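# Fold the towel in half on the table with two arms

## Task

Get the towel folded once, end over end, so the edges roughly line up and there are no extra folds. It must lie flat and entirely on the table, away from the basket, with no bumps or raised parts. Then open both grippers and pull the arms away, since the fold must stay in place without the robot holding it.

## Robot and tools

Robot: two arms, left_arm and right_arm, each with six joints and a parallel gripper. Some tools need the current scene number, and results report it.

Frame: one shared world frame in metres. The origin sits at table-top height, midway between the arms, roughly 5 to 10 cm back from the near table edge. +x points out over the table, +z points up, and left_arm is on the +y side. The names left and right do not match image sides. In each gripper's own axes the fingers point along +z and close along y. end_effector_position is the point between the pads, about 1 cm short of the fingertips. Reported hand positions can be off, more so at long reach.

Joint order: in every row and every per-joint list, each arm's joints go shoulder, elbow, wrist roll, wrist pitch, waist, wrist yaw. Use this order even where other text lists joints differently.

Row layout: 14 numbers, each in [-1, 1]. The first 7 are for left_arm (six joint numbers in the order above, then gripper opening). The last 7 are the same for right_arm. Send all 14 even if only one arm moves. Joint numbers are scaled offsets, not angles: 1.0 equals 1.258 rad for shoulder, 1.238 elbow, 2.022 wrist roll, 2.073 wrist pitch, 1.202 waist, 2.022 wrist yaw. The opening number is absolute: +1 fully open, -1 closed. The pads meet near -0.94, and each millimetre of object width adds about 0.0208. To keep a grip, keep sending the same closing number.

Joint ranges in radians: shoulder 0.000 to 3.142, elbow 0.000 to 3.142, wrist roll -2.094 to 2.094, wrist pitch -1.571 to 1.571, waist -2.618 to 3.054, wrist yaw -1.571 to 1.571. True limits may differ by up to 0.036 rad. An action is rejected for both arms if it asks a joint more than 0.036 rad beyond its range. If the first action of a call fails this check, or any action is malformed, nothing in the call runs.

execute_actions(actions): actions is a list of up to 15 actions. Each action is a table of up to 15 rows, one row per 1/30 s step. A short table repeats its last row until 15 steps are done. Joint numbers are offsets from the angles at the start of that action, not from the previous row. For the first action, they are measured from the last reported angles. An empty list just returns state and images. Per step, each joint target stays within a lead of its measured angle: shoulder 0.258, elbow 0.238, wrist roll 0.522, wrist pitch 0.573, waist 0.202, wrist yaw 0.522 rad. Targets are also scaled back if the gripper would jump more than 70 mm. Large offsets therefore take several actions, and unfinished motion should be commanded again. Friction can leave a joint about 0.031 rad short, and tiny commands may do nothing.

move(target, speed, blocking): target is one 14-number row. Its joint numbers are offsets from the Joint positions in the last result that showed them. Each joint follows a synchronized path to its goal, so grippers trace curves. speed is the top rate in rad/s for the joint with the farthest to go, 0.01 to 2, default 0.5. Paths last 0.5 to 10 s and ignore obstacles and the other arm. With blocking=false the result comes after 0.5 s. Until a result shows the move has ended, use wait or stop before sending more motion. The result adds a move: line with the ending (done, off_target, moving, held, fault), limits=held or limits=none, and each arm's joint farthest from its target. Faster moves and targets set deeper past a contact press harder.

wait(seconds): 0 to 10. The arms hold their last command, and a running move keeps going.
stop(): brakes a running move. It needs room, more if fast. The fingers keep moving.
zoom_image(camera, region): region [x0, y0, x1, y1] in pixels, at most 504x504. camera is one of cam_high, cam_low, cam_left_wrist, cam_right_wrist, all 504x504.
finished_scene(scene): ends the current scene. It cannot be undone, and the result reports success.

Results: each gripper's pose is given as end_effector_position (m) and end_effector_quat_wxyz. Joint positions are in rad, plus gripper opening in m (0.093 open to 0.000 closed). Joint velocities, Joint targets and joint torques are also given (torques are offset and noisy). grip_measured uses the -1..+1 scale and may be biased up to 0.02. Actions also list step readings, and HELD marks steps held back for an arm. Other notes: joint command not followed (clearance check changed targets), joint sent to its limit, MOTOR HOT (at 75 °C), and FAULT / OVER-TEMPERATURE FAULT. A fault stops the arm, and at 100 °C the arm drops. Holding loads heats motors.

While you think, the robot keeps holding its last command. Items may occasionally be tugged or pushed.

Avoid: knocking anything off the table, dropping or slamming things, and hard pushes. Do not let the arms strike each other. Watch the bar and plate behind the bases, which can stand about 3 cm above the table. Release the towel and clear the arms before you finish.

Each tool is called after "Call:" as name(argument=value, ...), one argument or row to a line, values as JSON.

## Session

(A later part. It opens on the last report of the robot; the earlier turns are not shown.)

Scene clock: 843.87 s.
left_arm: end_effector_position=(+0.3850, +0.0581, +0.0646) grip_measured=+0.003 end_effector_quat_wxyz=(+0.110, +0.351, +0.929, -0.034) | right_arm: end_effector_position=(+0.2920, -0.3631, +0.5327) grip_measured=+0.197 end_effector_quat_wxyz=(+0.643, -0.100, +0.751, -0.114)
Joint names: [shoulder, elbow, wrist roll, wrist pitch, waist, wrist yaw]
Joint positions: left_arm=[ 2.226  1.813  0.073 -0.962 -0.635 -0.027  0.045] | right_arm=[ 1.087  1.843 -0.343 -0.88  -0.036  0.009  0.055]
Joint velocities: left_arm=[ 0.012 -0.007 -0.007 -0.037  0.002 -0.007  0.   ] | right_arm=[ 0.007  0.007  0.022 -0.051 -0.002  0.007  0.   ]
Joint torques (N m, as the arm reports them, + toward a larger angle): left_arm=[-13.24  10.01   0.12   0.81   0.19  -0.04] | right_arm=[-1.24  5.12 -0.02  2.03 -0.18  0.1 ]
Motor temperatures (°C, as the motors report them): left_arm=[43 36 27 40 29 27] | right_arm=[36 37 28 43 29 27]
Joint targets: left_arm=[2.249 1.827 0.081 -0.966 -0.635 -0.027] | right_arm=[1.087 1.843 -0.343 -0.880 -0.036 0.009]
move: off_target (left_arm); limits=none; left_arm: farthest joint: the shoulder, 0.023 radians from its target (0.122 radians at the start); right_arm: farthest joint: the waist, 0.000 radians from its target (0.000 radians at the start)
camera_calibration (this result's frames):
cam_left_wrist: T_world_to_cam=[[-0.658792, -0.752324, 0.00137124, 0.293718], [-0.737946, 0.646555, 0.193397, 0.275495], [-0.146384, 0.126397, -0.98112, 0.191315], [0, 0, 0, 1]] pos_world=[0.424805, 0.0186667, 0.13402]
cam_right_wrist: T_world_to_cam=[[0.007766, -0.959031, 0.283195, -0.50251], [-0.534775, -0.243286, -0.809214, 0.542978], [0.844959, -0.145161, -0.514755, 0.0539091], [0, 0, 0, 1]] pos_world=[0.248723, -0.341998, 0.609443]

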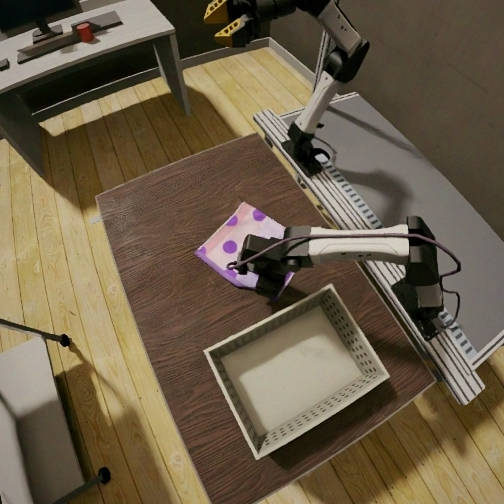

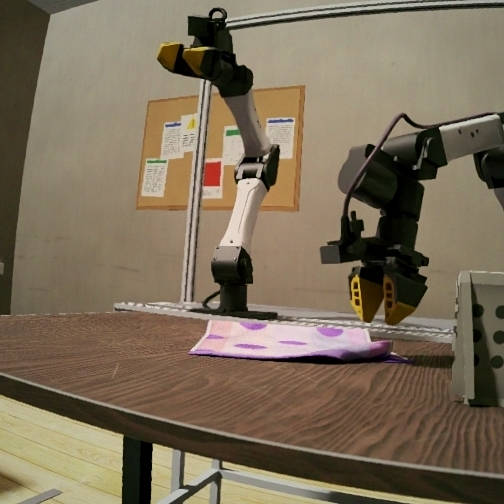

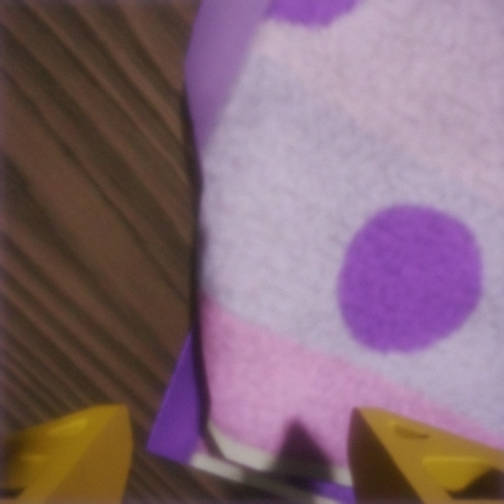

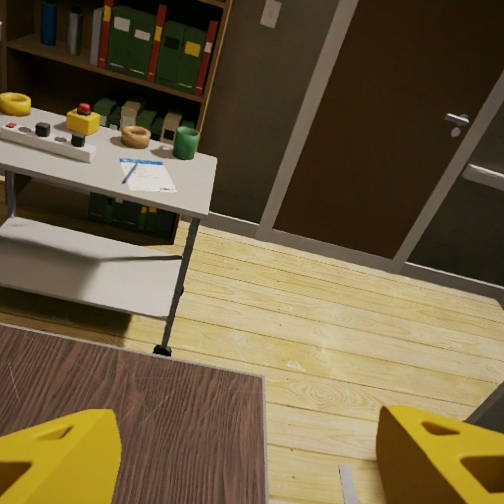

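Call:
execute_actions(
  actions=[
    [[0.085,0.13,0,-0.027,0,0,0,0,0,0,0,0,0,0.2]],
    [[0.04,0,0,0,0,0,0,0,0,0,0,0,0,0.2]],
    [[0.035,0,0,0,0,0,0,0,0,0,0,0,0,0.2]],
  ],
)

Scene clock: 855.73 s.
left_arm: end_effector_position=(+0.3986, +0.0466, +0.0364) grip_measured=+0.003 end_effector_quat_wxyz=(+0.085, +0.353, +0.931, -0.027) | right_arm: end_effector_position=(+0.2920, -0.3631, +0.5327) grip_measured=+0.197 end_effector_quat_wxyz=(+0.643, -0.100, +0.751, -0.114)
Joint names: [shoulder, elbow, wrist roll, wrist pitch, waist, wrist yaw]
Joint positions: left_arm=[ 2.375  1.959  0.073 -1.011 -0.635 -0.027  0.045] | right_arm=[ 1.087  1.843 -0.343 -0.88  -0.036  0.009  0.055]
Joint velocities: left_arm=[ 0.002 -0.002 -0.066 -0.007 -0.017 -0.081 -0.   ] | right_arm=[ 0.012  0.007 -0.037  0.007 -0.007 -0.022  0.001]
Joint torques (N m, as the arm reports them, + toward a larger angle): left_arm=[-15.01   8.71   0.05   0.73   0.17  -0.05] | right_arm=[-1.24  5.12 -0.02  2.03 -0.18  0.1 ]
Motor temperatures (°C, as the motors report them): left_arm=[45 38 27 39 29 27] | right_arm=[34 36 28 44 29 27]
Joint targets: left_arm=[2.392 1.959 0.073 -1.011 -0.635 -0.027] | right_arm=[1.087 1.843 -0.343 -0.880 -0.036 0.009]
Step readings (joint positions; steps 1 to 15: 1st action; 16 to 30: 2nd action; 31 to 45: 3rd action):
0: left_arm=[2.226 1.813 0.073 -0.962 -0.635 -0.027] | right_arm=[1.087 1.843 -0.343 -0.880 -0.036 0.009]
1: left_arm=[2.241 1.842 0.073 -0.987 -0.635 -0.027] | right_arm=[1.087 1.843 -0.343 -0.880 -0.036 0.009]
2: left_arm=[2.267 1.891 0.073 -1.005 -0.635 -0.027] | right_arm=[1.087 1.843 -0.343 -0.880 -0.036 0.009]
4: left_arm=[2.301 1.947 0.073 -0.996 -0.635 -0.027] | right_arm=[1.087 1.843 -0.343 -0.880 -0.036 0.009]
8: left_arm=[2.312 1.959 0.073 -1.002 -0.635 -0.027] | right_arm=[1.087 1.843 -0.343 -0.880 -0.036 0.009]
15: left_arm=[2.312 1.959 0.073 -1.012 -0.635 -0.027] | right_arm=[1.087 1.843 -0.343 -0.880 -0.036 0.009]
16: left_arm=[2.314 1.959 0.073 -1.012 -0.635 -0.027] | right_arm=[1.087 1.843 -0.343 -0.880 -0.036 0.009]
17: left_arm=[2.317 1.959 0.073 -1.011 -0.635 -0.027] | right_arm=[1.087 1.843 -0.343 -0.880 -0.036 0.009]
19: left_arm=[2.328 1.959 0.073 -1.011 -0.635 -0.027] | right_arm=[1.087 1.843 -0.343 -0.880 -0.036 0.009]
23: left_arm=[2.346 1.959 0.073 -1.011 -0.635 -0.027] | right_arm=[1.087 1.843 -0.343 -0.880 -0.036 0.009]
30: left_arm=[2.348 1.959 0.073 -1.012 -0.635 -0.027] | right_arm=[1.087 1.843 -0.343 -0.880 -0.036 0.009]
31: left_arm=[2.349 1.959 0.073 -1.012 -0.635 -0.027] | right_arm=[1.087 1.843 -0.343 -0.880 -0.036 0.009]
32: left_arm=[2.351 1.959 0.073 -1.011 -0.635 -0.027] | right_arm=[1.087 1.843 -0.343 -0.880 -0.036 0.009]
34: left_arm=[2.359 1.959 0.073 -1.011 -0.635 -0.027] | right_arm=[1.087 1.843 -0.343 -0.880 -0.036 0.009]
38: left_arm=[2.373 1.959 0.073 -1.011 -0.635 -0.027] | right_arm=[1.087 1.843 -0.343 -0.880 -0.036 0.009]
45: Joint positions above
camera_calibration (this result's frames):
cam_left_wrist: T_world_to_cam=[[-0.660348, -0.750946, 0.00450501, 0.2945], [-0.727549, 0.641237, 0.2439, 0.292658], [-0.186045, 0.157781, -0.96979, 0.180973], [0, 0, 0, 1]] pos_world=[0.441065, 0.00493601, 0.1028]
cam_right_wrist: T_world_to_cam=[[0.007766, -0.959031, 0.283195, -0.50251], [-0.534775, -0.243286, -0.809214, 0.542978], [0.844959, -0.145161, -0.514755, 0.0539091], [0, 0, 0, 1]] pos_world=[0.248723, -0.341998, 0.609443]

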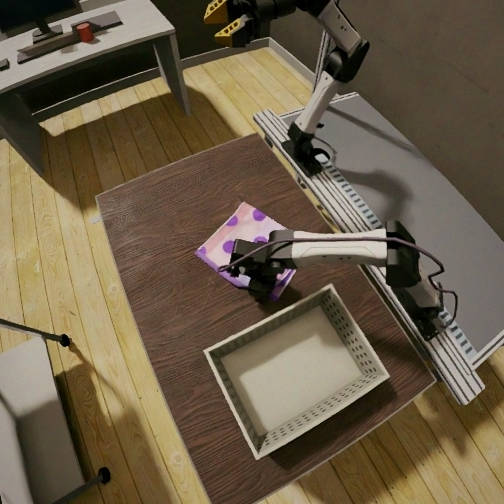

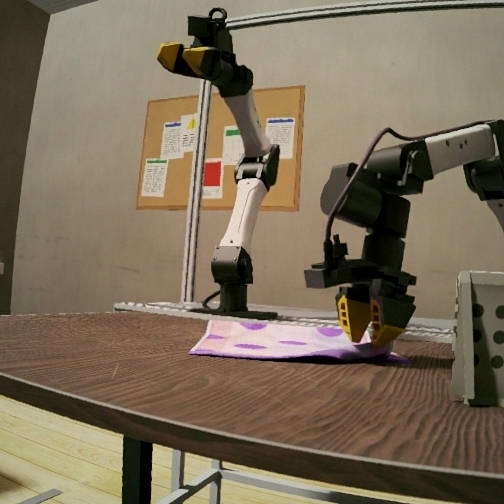

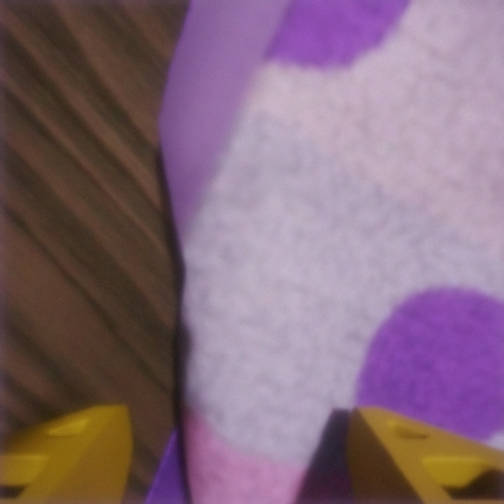

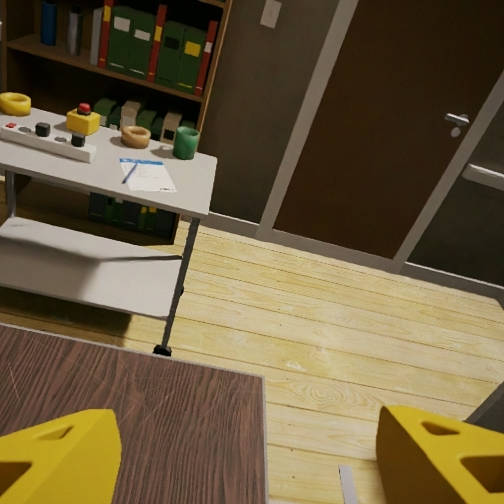

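Call:
execute_actions(
  actions=[
    [[0.035,0,0,0,0,0,0,0,0,0,0,0,0,0.2]],
    [[0.035,0,0,0,0,0,-0.5,0,0,0,0,0,0,0.2]],
    [[0,0,0,0,0,0,-1,0,0,0,0,0,0,0.2]],
    [[0,0,0,0,0,0,-1,0,0,0,0,0,0,0.2]],
    [[-0.05,0,0,0,0,0,-1,0,0,0,0,0,0,0.2]],
    [[-0.06,0,0,0,0,0,-1,0,0,0,0,0,0,0.2]],
  ],
)

Scene clock: 864.20 s.
left_arm: end_effector_position=(+0.4024, +0.0441, +0.1025) grip_measured=-1.000 end_effector_quat_wxyz=(+0.145, +0.349, +0.924, -0.049) | right_arm: end_effector_position=(+0.2920, -0.3631, +0.5327) grip_measured=+0.197 end_effector_quat_wxyz=(+0.643, -0.100, +0.751, -0.114)
Joint names: [shoulder, elbow, wrist roll, wrist pitch, waist, wrist yaw]
Joint positions: left_arm=[ 2.235  1.958  0.073 -1.021 -0.635 -0.018  0.   ] | right_arm=[ 1.087  1.843 -0.343 -0.88  -0.036  0.009  0.055]
Joint velocities: left_arm=[ 0.012 -0.017 -0.007 -0.037  0.007  0.037  0.   ] | right_arm=[ 0.002  0.007 -0.022  0.022  0.002  0.051  0.   ]
Joint torques (N m, as the arm reports them, + toward a larger angle): left_arm=[-14.25   8.84   0.05   1.1    0.25  -0.03] | right_arm=[-1.23  5.12 -0.02  2.03 -0.19  0.1 ]
Motor temperatures (°C, as the motors report them): left_arm=[46 38 27 38 29 27] | right_arm=[34 36 28 44 29 27]
Joint targets: left_arm=[2.249 1.960 0.073 -1.014 -0.635 -0.018] | right_arm=[1.087 1.843 -0.343 -0.880 -0.036 0.009]
Step readings (joint positions; steps 1 to 15: 1st action; 16 to 30: 2nd action; 31 to 45: 3rd action; 46 to 60: 4th action; 61 to 75: 5th action; 76 to 90: 6th action):
0: left_arm=[2.375 1.959 0.073 -1.011 -0.635 -0.027] | right_arm=[1.087 1.843 -0.343 -0.880 -0.036 0.009]
1: left_arm=[2.377 1.959 0.073 -1.012 -0.635 -0.027] | right_arm=[1.087 1.843 -0.343 -0.880 -0.036 0.009]
2: left_arm=[2.379 1.959 0.073 -1.011 -0.635 -0.027] | right_arm=[1.087 1.843 -0.343 -0.880 -0.036 0.009]
4: left_arm=[2.387 1.959 0.073 -1.011 -0.635 -0.027] | right_arm=[1.087 1.843 -0.343 -0.880 -0.036 0.009]
8: left_arm=[2.401 1.959 0.073 -1.011 -0.635 -0.027] | right_arm=[1.087 1.843 -0.343 -0.880 -0.036 0.009]
15: left_arm=[2.402 1.959 0.073 -1.011 -0.635 -0.027] | right_arm=[1.087 1.843 -0.343 -0.880 -0.036 0.009]
16: left_arm=[2.404 1.959 0.073 -1.011 -0.635 -0.027] | right_arm=[1.087 1.843 -0.343 -0.880 -0.036 0.009]
17: left_arm=[2.406 1.959 0.073 -1.011 -0.635 -0.027] | right_arm=[1.087 1.843 -0.343 -0.880 -0.036 0.009]
19: left_arm=[2.411 1.959 0.073 -1.011 -0.635 -0.023] | right_arm=[1.087 1.843 -0.343 -0.880 -0.036 0.009]
23: left_arm=[2.411 1.959 0.073 -1.011 -0.635 -0.021] | right_arm=[1.087 1.843 -0.343 -0.880 -0.036 0.009]
30: left_arm=[2.411 1.959 0.073 -1.011 -0.635 -0.021] | right_arm=[1.087 1.843 -0.343 -0.880 -0.036 0.009]
31: left_arm=[2.410 1.959 0.073 -1.011 -0.635 -0.019] | right_arm=[1.087 1.843 -0.343 -0.880 -0.036 0.009]
32: left_arm=[2.408 1.959 0.073 -1.010 -0.635 -0.018] | right_arm=[1.087 1.843 -0.343 -0.880 -0.036 0.009]
34: left_arm=[2.401 1.959 0.073 -1.009 -0.635 -0.018] | right_arm=[1.087 1.843 -0.343 -0.880 -0.036 0.009]
38: left_arm=[2.399 1.959 0.073 -1.009 -0.635 -0.018] | right_arm=[1.087 1.843 -0.343 -0.880 -0.036 0.009]
45: left_arm=[2.399 1.959 0.073 -1.009 -0.635 -0.018] | right_arm=[1.087 1.843 -0.343 -0.880 -0.036 0.009]
46: left_arm=[2.399 1.959 0.073 -1.009 -0.635 -0.018] | right_arm=[1.087 1.843 -0.343 -0.880 -0.036 0.009]
47: left_arm=[2.399 1.959 0.073 -1.009 -0.635 -0.018] | right_arm=[1.087 1.843 -0.343 -0.880 -0.036 0.009]
49: left_arm=[2.399 1.959 0.073 -1.009 -0.635 -0.018] | right_arm=[1.087 1.843 -0.343 -0.880 -0.036 0.009]
53: left_arm=[2.399 1.959 0.073 -1.009 -0.635 -0.018] | right_arm=[1.087 1.843 -0.343 -0.880 -0.036 0.009]
60: left_arm=[2.399 1.959 0.073 -1.009 -0.635 -0.018] | right_arm=[1.087 1.843 -0.343 -0.880 -0.036 0.009]
61: left_arm=[2.394 1.959 0.073 -1.009 -0.635 -0.018] | right_arm=[1.087 1.843 -0.343 -0.880 -0.036 0.009]
62: left_arm=[2.386 1.959 0.073 -1.013 -0.635 -0.018] | right_arm=[1.087 1.843 -0.343 -0.880 -0.036 0.009]
64: left_arm=[2.363 1.959 0.073 -1.013 -0.635 -0.018] | right_arm=[1.087 1.843 -0.343 -0.880 -0.036 0.009]
68: left_arm=[2.327 1.959 0.073 -1.013 -0.635 -0.018] | right_arm=[1.087 1.843 -0.343 -0.880 -0.036 0.009]
75: left_arm=[2.325 1.959 0.073 -1.014 -0.635 -0.018] | right_arm=[1.087 1.843 -0.343 -0.880 -0.036 0.009]
76: left_arm=[2.320 1.959 0.073 -1.014 -0.635 -0.018] | right_arm=[1.087 1.843 -0.343 -0.880 -0.036 0.009]
77: left_arm=[2.312 1.958 0.073 -1.018 -0.635 -0.018] | right_arm=[1.087 1.843 -0.343 -0.880 -0.036 0.009]
79: left_arm=[2.284 1.958 0.073 -1.021 -0.635 -0.018] | right_arm=[1.087 1.843 -0.343 -0.880 -0.036 0.009]
83: left_arm=[2.238 1.958 0.073 -1.020 -0.635 -0.018] | right_arm=[1.087 1.843 -0.343 -0.880 -0.036 0.009]
90: Joint positions above
camera_calibration (this result's frames):
cam_left_wrist: T_world_to_cam=[[-0.659703, -0.751509, 0.00512458, 0.294543], [-0.745974, 0.655642, 0.116864, 0.3007], [-0.0911844, 0.073273, -0.993135, 0.214124], [0, 0, 0, 1]] pos_world=[0.43815, 0.00851091, 0.176004]
cam_right_wrist: T_world_to_cam=[[0.007766, -0.959031, 0.283195, -0.50251], [-0.534775, -0.243286, -0.809214, 0.542978], [0.844959, -0.145161, -0.514755, 0.0539091], [0, 0, 0, 1]] pos_world=[0.248723, -0.341998, 0.609443]

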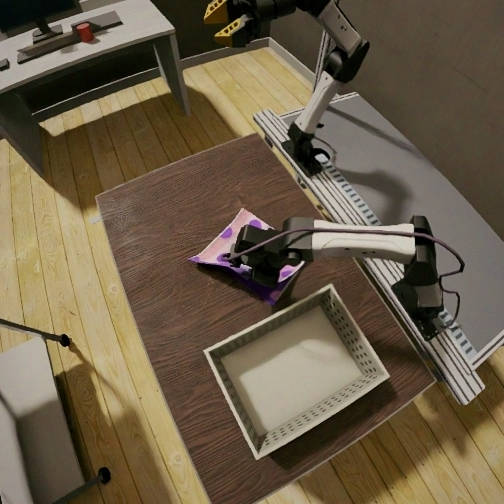

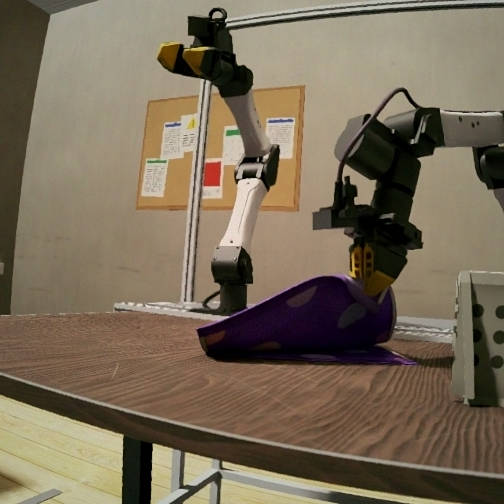

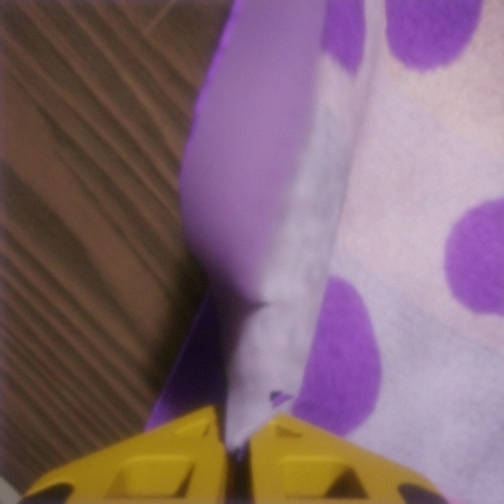

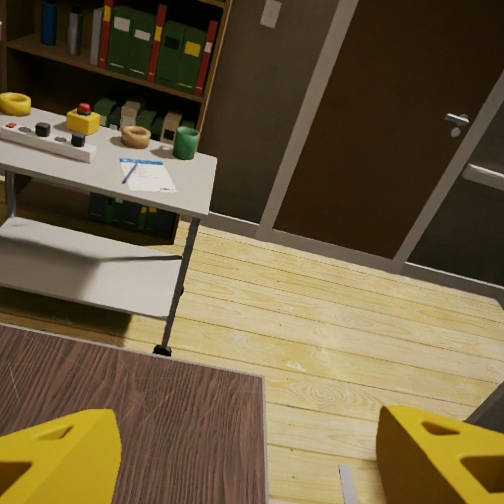

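Call:
move(
  target=[-0.196,-0.42,0,0.132,-0.02,0,-1,0,0,0,0,0,0,0.2],
  speed=0.25,
)

Scene clock: 885.70 s.
left_arm: end_effector_position=(+0.3471, +0.0799, +0.0668) grip_measured=-1.000 end_effector_quat_wxyz=(+0.141, +0.354, +0.923, -0.049) | right_arm: end_effector_position=(+0.2920, -0.3631, +0.5327) grip_measured=+0.197 end_effector_quat_wxyz=(+0.643, -0.100, +0.751, -0.114)
Joint names: [shoulder, elbow, wrist roll, wrist pitch, waist, wrist yaw]
Joint positions: left_arm=[ 1.996  1.455  0.073 -0.764 -0.645 -0.018  0.   ] | right_arm=[ 1.087  1.843 -0.343 -0.88  -0.036  0.009  0.055]
Joint velocities: left_arm=[-0.012 -0.017 -0.037  0.007 -0.002 -0.066  0.   ] | right_arm=[ 0.017  0.007 -0.007 -0.066  0.002 -0.022  0.   ]
Joint torques (N m, as the arm reports them, + toward a larger angle): left_arm=[-13.54   6.95   0.05   1.17  -0.9   -0.04] | right_arm=[-1.24  5.12 -0.02  2.03 -0.19  0.1 ]
Motor temperatures (°C, as the motors report them): left_arm=[49 39 27 38 29 27] | right_arm=[32 36 28 45 29 27]
Joint targets: left_arm=[1.988 1.438 0.073 -0.747 -0.659 -0.018] | right_arm=[1.087 1.843 -0.343 -0.880 -0.036 0.009]
move: done; limits=none; left_arm: farthest joint: the elbow, 0.017 radians from its target (0.520 radians at the start); right_arm: farthest joint: the waist, 0.000 radians from its target (0.000 radians at the start)
camera_calibration (this result's frames):
cam_left_wrist: T_world_to_cam=[[-0.667256, -0.74481, 0.00526943, 0.287321], [-0.738583, 0.662559, 0.12454, 0.236523], [-0.0962501, 0.0792084, -0.992201, 0.172288], [0, 0, 0, 1]] pos_world=[0.382992, 0.0436423, 0.139974]
cam_right_wrist: T_world_to_cam=[[0.007766, -0.959031, 0.283195, -0.50251], [-0.534775, -0.243286, -0.809214, 0.542978], [0.844959, -0.145161, -0.514755, 0.0539091], [0, 0, 0, 1]] pos_world=[0.248723, -0.341998, 0.609443]

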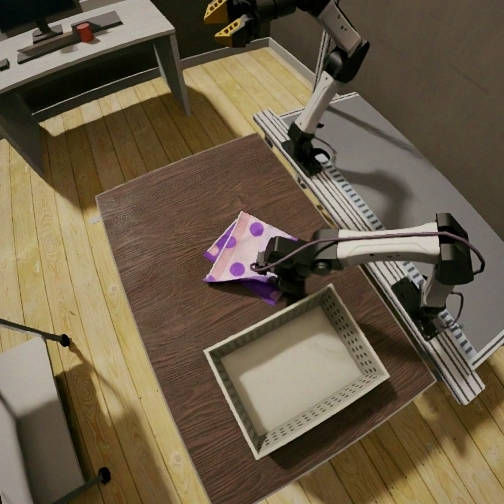

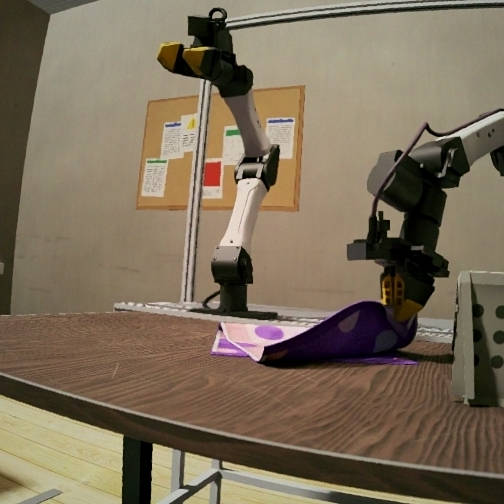

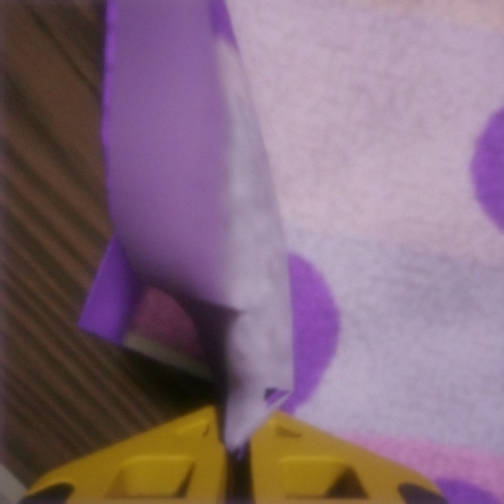

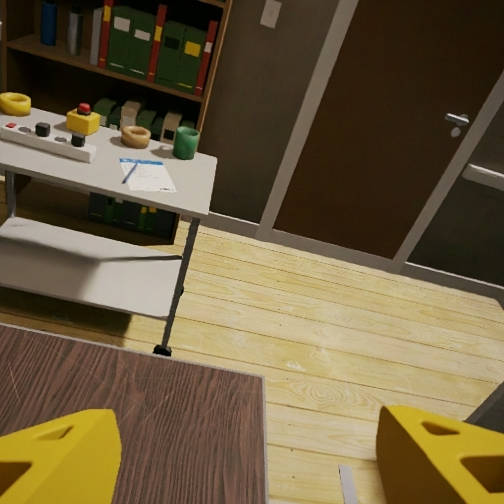

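Call:
execute_actions(
  actions=[
    [[0,0,0,0,0,0,-0.6,0,0,0,0,0,0,0.2]],
    [[0,0,0,0,0,0,0.1,0,0,0,0,0,0,0.2]],
    [[-0.1,0,0,0,0,0,0.2,0,0,0,0,0,0,0.2]],
    [[-0.2,0,0,0,0,0,0.2,0,0,0,0,0,0,0.2]],
    [[-0.2,0,0,0,0,0,0.2,0,0,0,0,0,0,0.2]],
    [[-0.2,0,0,0,0,0,0.2,0,0,0,0,0,0,0.2]],
    [[-0.2,0,0,0,0.16,0,0.2,0,0,0,0,0,0,0.2]],
    [[0,0,0,0,0.16,0,0.2,0,0,0,0,0,0,0.2]],
    [[0,0,0,0,0.16,0,0.2,0,0,0,0,0,0,0.2]],
  ],
)

Call:
zoom_image(
  camera="cam_high",
  region=[170,175,340,335],
)

Call:
zoom_image(
  camera="cam_low",
  region=[180,290,480,400],
)

Scene clock: 903.97 s.
left_arm: end_effector_position=(+0.2115, +0.3439, +0.5270) grip_measured=+0.197 end_effector_quat_wxyz=(+0.726, +0.044, +0.686, -0.024) | right_arm: end_effector_position=(+0.2920, -0.3631, +0.5327) grip_measured=+0.197 end_effector_quat_wxyz=(+0.643, -0.100, +0.751, -0.114)
Joint names: [shoulder, elbow, wrist roll, wrist pitch, waist, wrist yaw]
Joint positions: left_arm=[ 0.773  1.517  0.075 -0.703 -0.1   -0.021  0.055] | right_arm=[ 1.087  1.843 -0.343 -0.88  -0.036  0.009  0.055]
Joint velocities: left_arm=[-0.007  0.007 -0.022  0.007  0.017 -0.066 -0.   ] | right_arm=[-0.012  0.002 -0.022 -0.037 -0.007 -0.051 -0.   ]
Joint torques (N m, as the arm reports them, + toward a larger angle): left_arm=[ 2.27  6.59  0.04  2.36  1.01 -0.01] | right_arm=[-1.24  5.11 -0.02  2.03 -0.19  0.1 ]
Motor temperatures (°C, as the motors report them): left_arm=[48 38 27 39 29 27] | right_arm=[32 36 28 45 29 27]
Joint targets: left_arm=[0.773 1.517 0.074 -0.703 -0.089 -0.020] | right_arm=[1.087 1.843 -0.343 -0.880 -0.036 0.009]
Step readings (joint positions; steps 1 to 15: 1st action; 16 to 30: 2nd action; 31 to 45: 3rd action; 46 to 60: 4th action; 61 to 75: 5th action; 76 to 90: 6th action; 91 to 105: 7th action; 106 to 120: 8th action; 121 to 135: 9th action):
0: left_arm=[1.996 1.455 0.073 -0.764 -0.645 -0.018] | right_arm=[1.087 1.843 -0.343 -0.880 -0.036 0.009]
1: left_arm=[1.996 1.455 0.073 -0.764 -0.645 -0.018] | right_arm=[1.087 1.843 -0.343 -0.880 -0.036 0.009]
2: left_arm=[1.996 1.455 0.073 -0.764 -0.645 -0.018] | right_arm=[1.087 1.843 -0.343 -0.880 -0.036 0.009]
4: left_arm=[1.996 1.455 0.073 -0.764 -0.645 -0.018] | right_arm=[1.087 1.843 -0.343 -0.880 -0.036 0.009]
8: left_arm=[1.996 1.455 0.073 -0.764 -0.645 -0.018] | right_arm=[1.087 1.843 -0.343 -0.880 -0.036 0.009]
15: left_arm=[1.996 1.455 0.073 -0.764 -0.645 -0.018] | right_arm=[1.087 1.843 -0.343 -0.880 -0.036 0.009]
16: left_arm=[1.996 1.455 0.073 -0.764 -0.645 -0.018] | right_arm=[1.087 1.843 -0.343 -0.880 -0.036 0.009]
17: left_arm=[1.996 1.455 0.073 -0.764 -0.645 -0.018] | right_arm=[1.087 1.843 -0.343 -0.880 -0.036 0.009]
19: left_arm=[1.996 1.455 0.073 -0.764 -0.645 -0.018] | right_arm=[1.087 1.843 -0.343 -0.880 -0.036 0.009]
23: left_arm=[1.996 1.455 0.073 -0.764 -0.645 -0.018] | right_arm=[1.087 1.843 -0.343 -0.880 -0.036 0.009]
30: left_arm=[1.996 1.455 0.073 -0.764 -0.645 -0.018] | right_arm=[1.087 1.843 -0.343 -0.880 -0.036 0.009]
31: left_arm=[1.986 1.453 0.073 -0.764 -0.645 -0.018] | right_arm=[1.087 1.843 -0.343 -0.880 -0.036 0.009]
32: left_arm=[1.967 1.448 0.073 -0.770 -0.645 -0.018] | right_arm=[1.087 1.843 -0.343 -0.880 -0.036 0.009]
34: left_arm=[1.914 1.447 0.073 -0.776 -0.645 -0.018] | right_arm=[1.087 1.843 -0.343 -0.880 -0.036 0.009]
38: left_arm=[1.850 1.455 0.073 -0.767 -0.645 -0.018] | right_arm=[1.087 1.843 -0.343 -0.880 -0.036 0.009]
45: left_arm=[1.852 1.455 0.073 -0.765 -0.645 -0.018] | right_arm=[1.087 1.843 -0.343 -0.880 -0.036 0.009]
46: left_arm=[1.837 1.452 0.073 -0.764 -0.645 -0.018] | right_arm=[1.087 1.843 -0.343 -0.880 -0.036 0.009]
47: left_arm=[1.808 1.443 0.073 -0.772 -0.645 -0.018] | right_arm=[1.087 1.843 -0.343 -0.880 -0.036 0.009]
49: left_arm=[1.718 1.440 0.073 -0.783 -0.645 -0.018] | right_arm=[1.087 1.843 -0.343 -0.880 -0.036 0.009]
53: left_arm=[1.571 1.464 0.073 -0.764 -0.645 -0.018] | right_arm=[1.087 1.843 -0.343 -0.880 -0.036 0.009]
60: left_arm=[1.581 1.471 0.073 -0.754 -0.645 -0.018] | right_arm=[1.087 1.843 -0.343 -0.880 -0.036 0.009]
61: left_arm=[1.569 1.467 0.073 -0.754 -0.645 -0.018] | right_arm=[1.087 1.843 -0.343 -0.880 -0.036 0.009]
62: left_arm=[1.543 1.457 0.073 -0.762 -0.645 -0.018] | right_arm=[1.087 1.843 -0.343 -0.880 -0.036 0.009]
64: left_arm=[1.456 1.454 0.073 -0.774 -0.645 -0.018] | right_arm=[1.087 1.843 -0.343 -0.880 -0.036 0.009]
68: left_arm=[1.306 1.478 0.073 -0.754 -0.645 -0.018] | right_arm=[1.087 1.843 -0.343 -0.880 -0.036 0.009]
75: left_arm=[1.310 1.486 0.073 -0.741 -0.645 -0.018] | right_arm=[1.087 1.843 -0.343 -0.880 -0.036 0.009]
76: left_arm=[1.299 1.483 0.073 -0.740 -0.645 -0.018] | right_arm=[1.087 1.843 -0.343 -0.880 -0.036 0.009]
77: left_arm=[1.273 1.473 0.073 -0.749 -0.645 -0.018] | right_arm=[1.087 1.843 -0.343 -0.880 -0.036 0.009]
79: left_arm=[1.190 1.470 0.073 -0.760 -0.645 -0.018] | right_arm=[1.087 1.843 -0.343 -0.880 -0.036 0.009]
83: left_arm=[1.039 1.493 0.073 -0.739 -0.645 -0.018] | right_arm=[1.087 1.843 -0.343 -0.880 -0.036 0.009]
90: left_arm=[1.039 1.502 0.073 -0.724 -0.645 -0.018] | right_arm=[1.087 1.843 -0.343 -0.880 -0.036 0.009]
91: left_arm=[1.030 1.499 0.074 -0.723 -0.628 -0.009] | right_arm=[1.087 1.843 -0.343 -0.880 -0.036 0.009]
92: left_arm=[1.008 1.491 0.074 -0.731 -0.591 -0.008] | right_arm=[1.087 1.843 -0.343 -0.880 -0.036 0.009]
94: left_arm=[0.933 1.488 0.074 -0.741 -0.519 -0.014] | right_arm=[1.087 1.843 -0.343 -0.880 -0.036 0.009]
98: left_arm=[0.779 1.505 0.074 -0.723 -0.464 -0.020] | right_arm=[1.087 1.843 -0.343 -0.880 -0.036 0.009]
105: left_arm=[0.770 1.517 0.074 -0.704 -0.463 -0.020] | right_arm=[1.087 1.843 -0.343 -0.880 -0.036 0.009]
106: left_arm=[0.772 1.517 0.074 -0.704 -0.432 -0.009] | right_arm=[1.087 1.843 -0.343 -0.880 -0.036 0.009]
107: left_arm=[0.773 1.517 0.074 -0.705 -0.367 -0.011] | right_arm=[1.087 1.843 -0.343 -0.880 -0.036 0.009]
109: left_arm=[0.773 1.517 0.074 -0.704 -0.297 -0.020] | right_arm=[1.087 1.843 -0.343 -0.880 -0.036 0.009]
113: left_arm=[0.773 1.517 0.074 -0.703 -0.282 -0.021] | right_arm=[1.087 1.843 -0.343 -0.880 -0.036 0.009]
120: left_arm=[0.773 1.517 0.074 -0.703 -0.282 -0.021] | right_arm=[1.087 1.843 -0.343 -0.880 -0.036 0.009]
121: left_arm=[0.773 1.517 0.075 -0.703 -0.251 -0.010] | right_arm=[1.087 1.843 -0.343 -0.880 -0.036 0.009]
122: left_arm=[0.773 1.517 0.075 -0.703 -0.185 -0.012] | right_arm=[1.087 1.843 -0.343 -0.880 -0.036 0.009]
124: left_arm=[0.773 1.517 0.075 -0.703 -0.115 -0.021] | right_arm=[1.087 1.843 -0.343 -0.880 -0.036 0.009]
128: left_arm=[0.773 1.517 0.075 -0.703 -0.100 -0.021] | right_arm=[1.087 1.843 -0.343 -0.880 -0.036 0.009]
135: Joint positions above
camera_calibration (this result's frames):
cam_left_wrist: T_world_to_cam=[[-0.110039, -0.993578, -0.0263554, 0.375345], [-0.35648, 0.0642047, -0.932094, 0.585961], [0.9278, -0.0931712, -0.361256, 0.105084], [0, 0, 0, 1]] pos_world=[0.152689, 0.345104, 0.594026]
cam_right_wrist: T_world_to_cam=[[0.007766, -0.959031, 0.283195, -0.50251], [-0.534775, -0.243286, -0.809214, 0.542978], [0.844959, -0.145161, -0.514755, 0.0539091], [0, 0, 0, 1]] pos_world=[0.248723, -0.341998, 0.609443]

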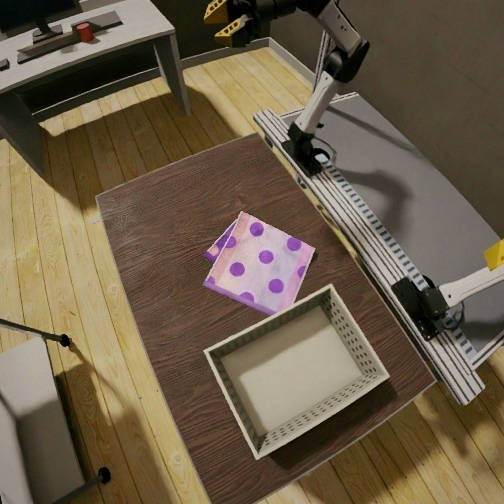

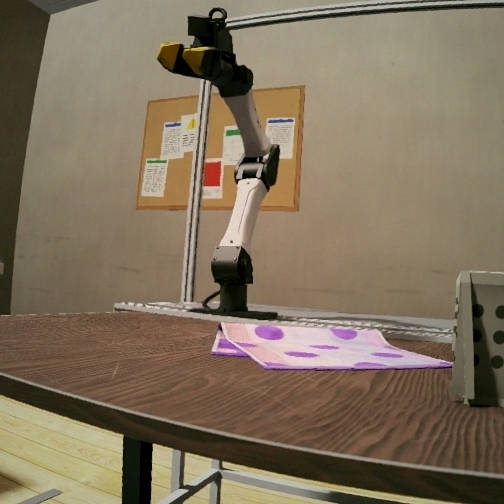

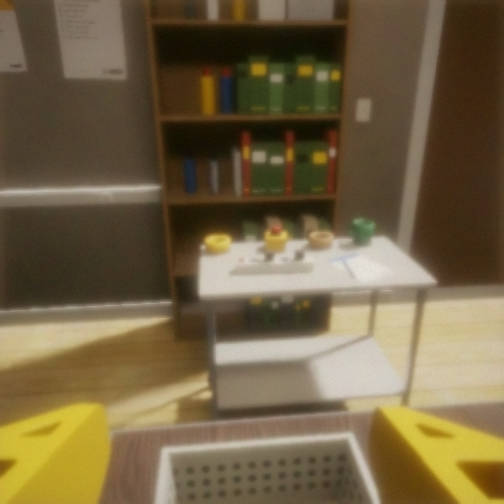

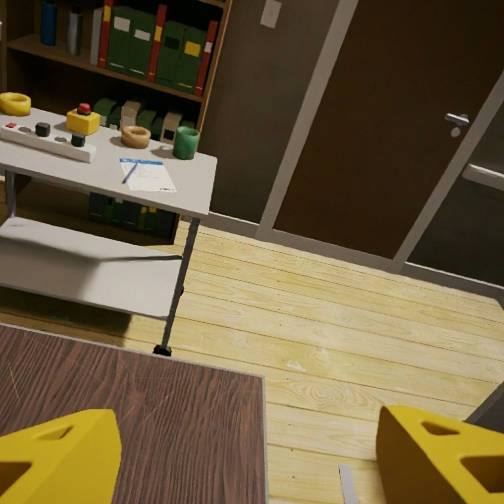

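Region (170, 175, 340, 335) of cam_high's 504x504 image, scaled by 2.965, with more detail than that image has; it fills the top 474 rows of this view, and the rest is white.

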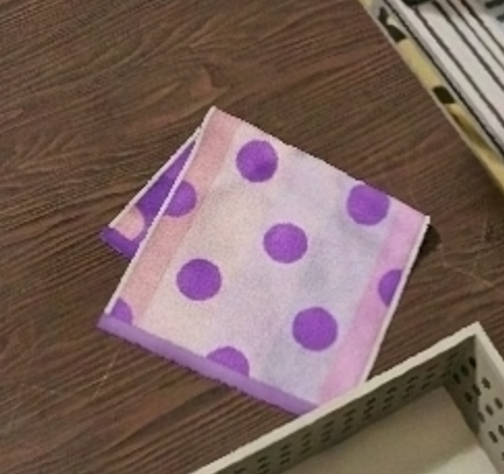

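Region (180, 290, 480, 400) of cam_low's 504x504 image, scaled by 1.680, with more detail than that image has; it fills the top 185 rows of this view, and the rest is white.

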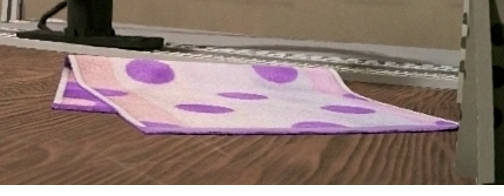

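Call:
move(
  target=[0.636,0.382,0.161,-0.215,-0.312,0.035,0.1,0.5,0.103,0.12,0.174,0.43,0,0],
  speed=1,
)

Call:
move(
  target=[0.605,0,0,0,0,0,0.1,0.52,0,0,0,0,0,0],
  speed=0.7,
)

Scene clock: 983.10 s.
left_arm: end_effector_position=(+0.3543, +0.1658, +0.3853) grip_measured=+0.103 end_effector_quat_wxyz=(+0.418, +0.387, +0.820, -0.052) | right_arm: end_effector_position=(+0.4758, -0.1144, +0.4144) grip_measured=+0.003 end_effector_quat_wxyz=(+0.566, -0.218, +0.787, +0.117)
Joint names: [shoulder, elbow, wrist roll, wrist pitch, waist, wrist yaw]
Joint positions: left_arm=[ 1.574  1.978  0.393 -1.137 -0.465  0.038  0.05 ] | right_arm=[ 1.726  1.941 -0.108 -0.55   0.472  0.011  0.045]
Joint velocities: left_arm=[-0.007 -0.002  0.007 -0.051  0.007 -0.066 -0.   ] | right_arm=[-0.012 -0.012  0.007 -0.007 -0.007  0.066 -0.   ]
Joint torques (N m, as the arm reports them, + toward a larger angle): left_arm=[-7.9   9.34  0.08  1.92 -0.6   0.12] | right_arm=[-10.91   9.53   0.04   2.28   0.68   0.08]
Motor temperatures (°C, as the motors report them): left_arm=[36 37 27 45 29 27] | right_arm=[31 36 28 47 29 27]
Joint targets: left_arm=[1.573 1.990 0.400 -1.148 -0.475 0.049] | right_arm=[1.715 1.970 -0.100 -0.519 0.481 0.009]
move: off_target (right_arm); limits=none; left_arm: farthest joint: the elbow, 0.011 radians from its target (0.473 radians at the start); right_arm: farthest joint: the wrist pitch, 0.030 radians from its target (0.361 radians at the start)
camera_calibration (this result's frames):
cam_left_wrist: T_world_to_cam=[[-0.685687, -0.692554, -0.224058, 0.440604], [-0.58521, 0.707555, -0.3961, 0.284036], [0.432854, -0.14048, -0.890451, 0.291913], [0, 0, 0, 1]] pos_world=[0.341982, 0.145179, 0.471161]
cam_right_wrist: T_world_to_cam=[[0.47502, -0.878832, 0.0448304, -0.346375], [-0.583157, -0.352538, -0.731878, 0.584494], [0.659002, 0.321514, -0.67996, 0.0841], [0, 0, 0, 1]] pos_world=[0.449965, -0.125388, 0.500491]

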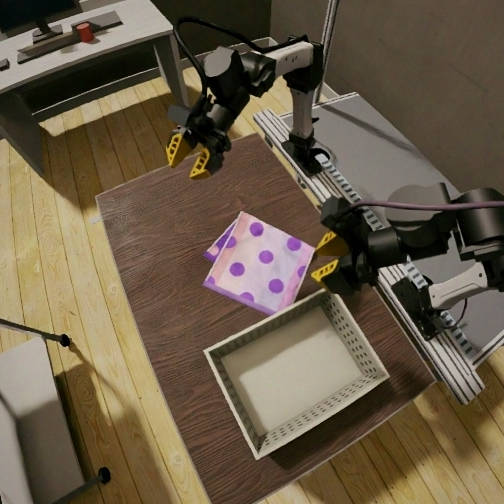

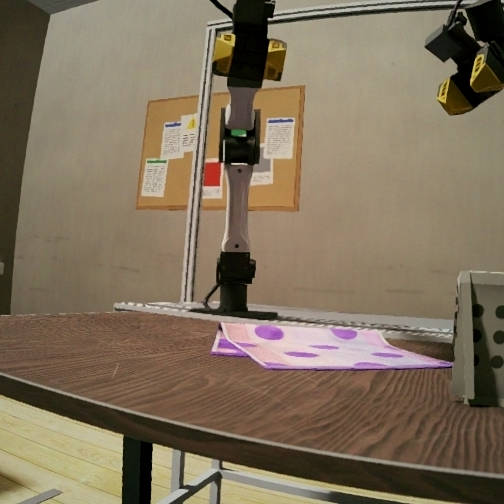

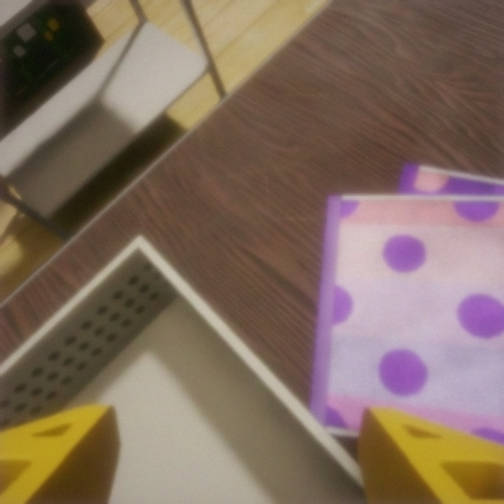

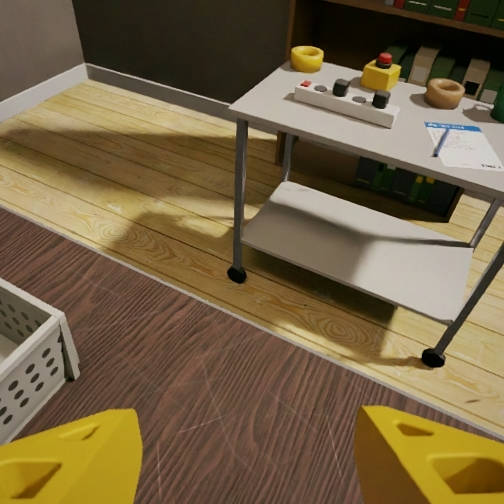

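Scene clock: 984.63 s.
left_arm: end_effector_position=(+0.4322, +0.1127, +0.0971) grip_measured=+0.102 end_effector_quat_wxyz=(+0.114, +0.428, +0.896, -0.033) | right_arm: end_effector_position=(+0.5321, -0.0678, +0.0428) grip_measured=+0.003 end_effector_quat_wxyz=(+0.267, -0.267, +0.924, +0.065)
Joint names: [shoulder, elbow, wrist roll, wrist pitch, waist, wrist yaw]
Joint positions: left_arm=[ 2.256  1.998  0.398 -1.112 -0.472  0.022  0.05 ] | right_arm=[ 2.395  1.941 -0.108 -0.557  0.472  0.011  0.045]
Joint velocities: left_arm=[-0.017  0.002  0.037  0.007 -0.007  0.022  0.   ] | right_arm=[ 0.012 -0.012 -0.037 -0.037  0.002 -0.007  0.   ]
Joint torques (N m, as the arm reports them, + toward a larger angle): left_arm=[-8.76  6.87 -0.06  0.61  0.75  0.17] | right_arm=[-17.07   7.21  -0.04   1.43  -0.18   0.11]
Motor temperatures (°C, as the motors report them): left_arm=[36 37 27 45 29 27] | right_arm=[31 36 28 47 29 27]
Joint targets: left_arm=[2.335 1.979 0.393 -1.137 -0.465 0.038] | right_arm=[2.380 1.941 -0.108 -0.549 0.472 0.011]
move: off_target (left_arm); limits=none; left_arm: farthest joint: the shoulder, 0.079 radians from its target (0.761 radians at the start); right_arm: farthest joint: the shoulder, 0.014 radians from its target (0.654 radians at the start)
camera_calibration (this result's frames):
cam_left_wrist: T_world_to_cam=[[-0.773033, -0.633959, -0.0227206, 0.404294], [-0.625995, 0.756542, 0.189141, 0.208378], [-0.102719, 0.160435, -0.981687, 0.200568], [0, 0, 0, 1]] pos_world=[0.463578, 0.0664809, 0.166668]
cam_right_wrist: T_world_to_cam=[[0.518439, -0.855062, 0.00952693, -0.335439], [-0.845144, -0.514058, -0.14655, 0.465196], [0.130207, 0.0679256, -0.989157, 0.0567562], [0, 0, 0, 1]] pos_world=[0.559671, -0.0515387, 0.127511]

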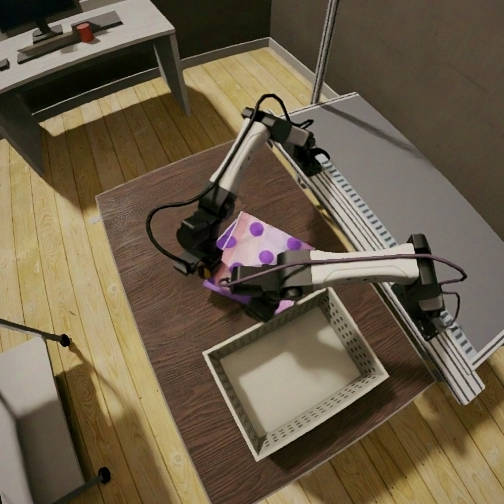

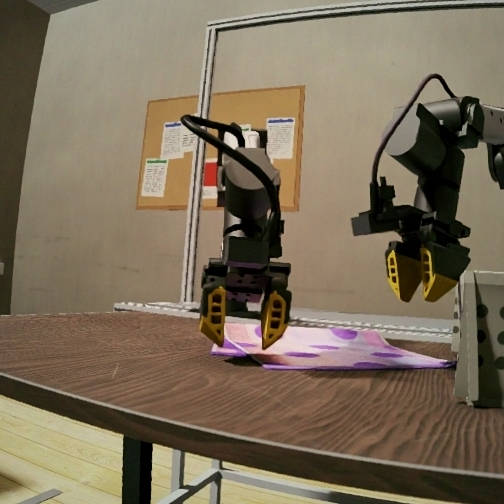

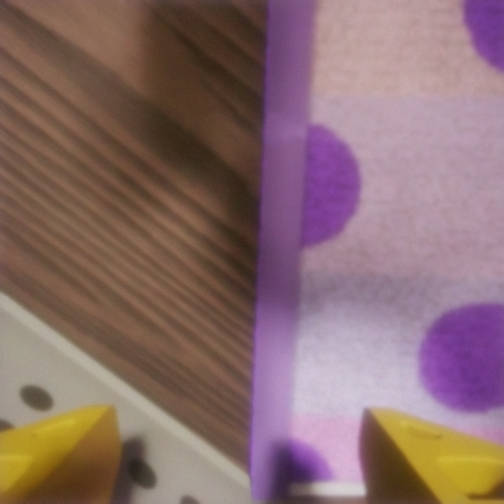

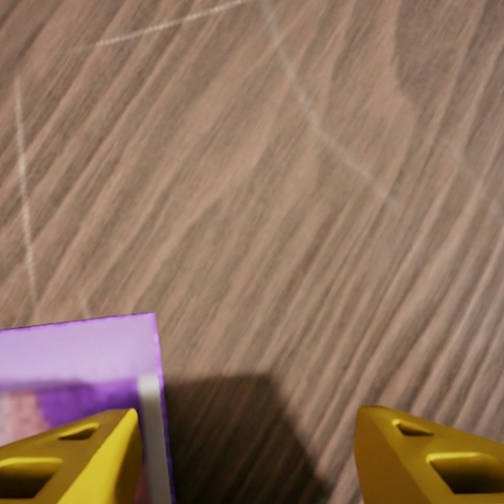

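Call:
execute_actions(
  actions=[],
)

Scene clock: 1015.83 s.
left_arm: end_effector_position=(+0.4322, +0.1127, +0.0971) grip_measured=+0.102 end_effector_quat_wxyz=(+0.114, +0.428, +0.896, -0.033) | right_arm: end_effector_position=(+0.5321, -0.0678, +0.0428) grip_measured=+0.003 end_effector_quat_wxyz=(+0.267, -0.267, +0.924, +0.065)
Joint names: [shoulder, elbow, wrist roll, wrist pitch, waist, wrist yaw]
Joint positions: left_arm=[ 2.256  1.998  0.398 -1.112 -0.472  0.022  0.05 ] | right_arm=[ 2.395  1.941 -0.108 -0.557  0.472  0.011  0.045]
Joint velocities: left_arm=[ 0.012  0.007  0.037 -0.022 -0.012 -0.007  0.   ] | right_arm=[-0.002 -0.012  0.022  0.007  0.007  0.007  0.001]
Joint torques (N m, as the arm reports them, + toward a larger angle): left_arm=[-8.61  6.77  0.    0.61  0.79  0.17] | right_arm=[-17.02   7.26  -0.04   1.43  -0.19   0.1 ]
Motor temperatures (°C, as the motors report them): left_arm=[38 37 27 40 29 27] | right_arm=[48 38 28 44 29 27]
Joint targets: left_arm=[2.335 1.979 0.393 -1.137 -0.465 0.038] | right_arm=[2.380 1.941 -0.108 -0.549 0.472 0.011]
camera_calibration (this result's frames):
cam_left_wrist: T_world_to_cam=[[-0.773033, -0.633959, -0.0227206, 0.404294], [-0.625995, 0.756542, 0.189141, 0.208378], [-0.102719, 0.160435, -0.981687, 0.200568], [0, 0, 0, 1]] pos_world=[0.463578, 0.0664809, 0.166668]
cam_right_wrist: T_world_to_cam=[[0.518439, -0.855062, 0.00952693, -0.335439], [-0.845144, -0.514058, -0.14655, 0.465196], [0.130207, 0.0679256, -0.989157, 0.0567562], [0, 0, 0, 1]] pos_world=[0.559671, -0.0515387, 0.127511]

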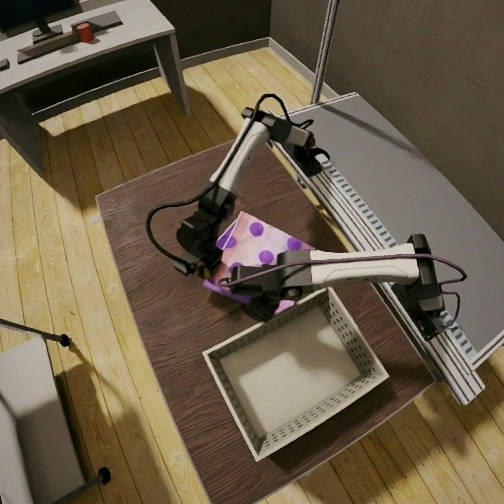

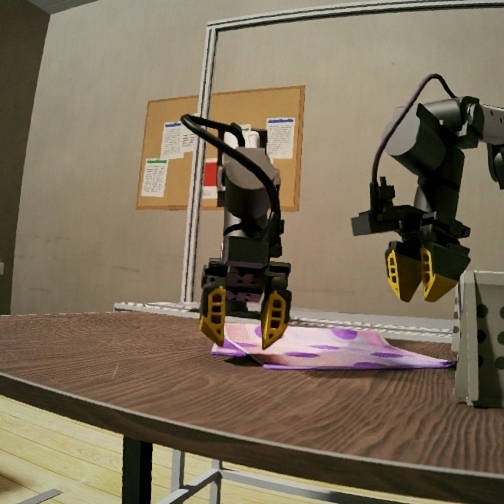

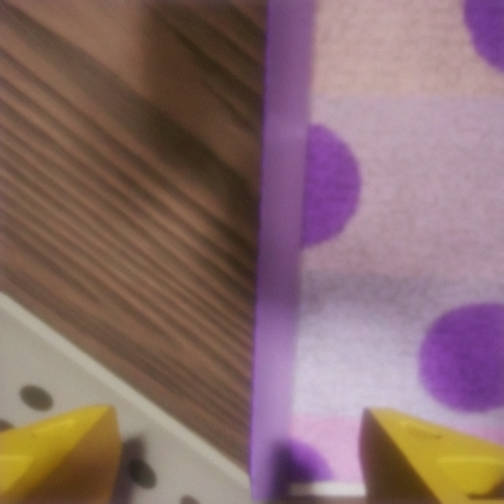

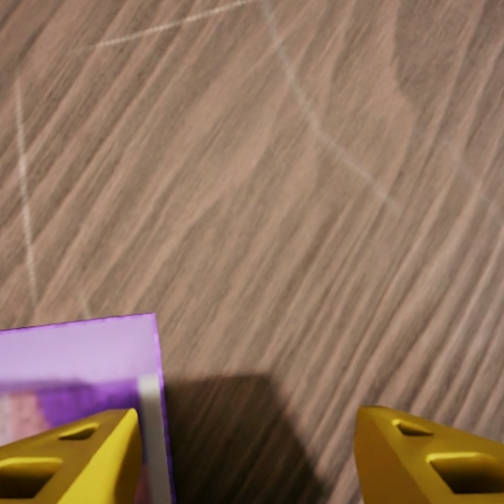

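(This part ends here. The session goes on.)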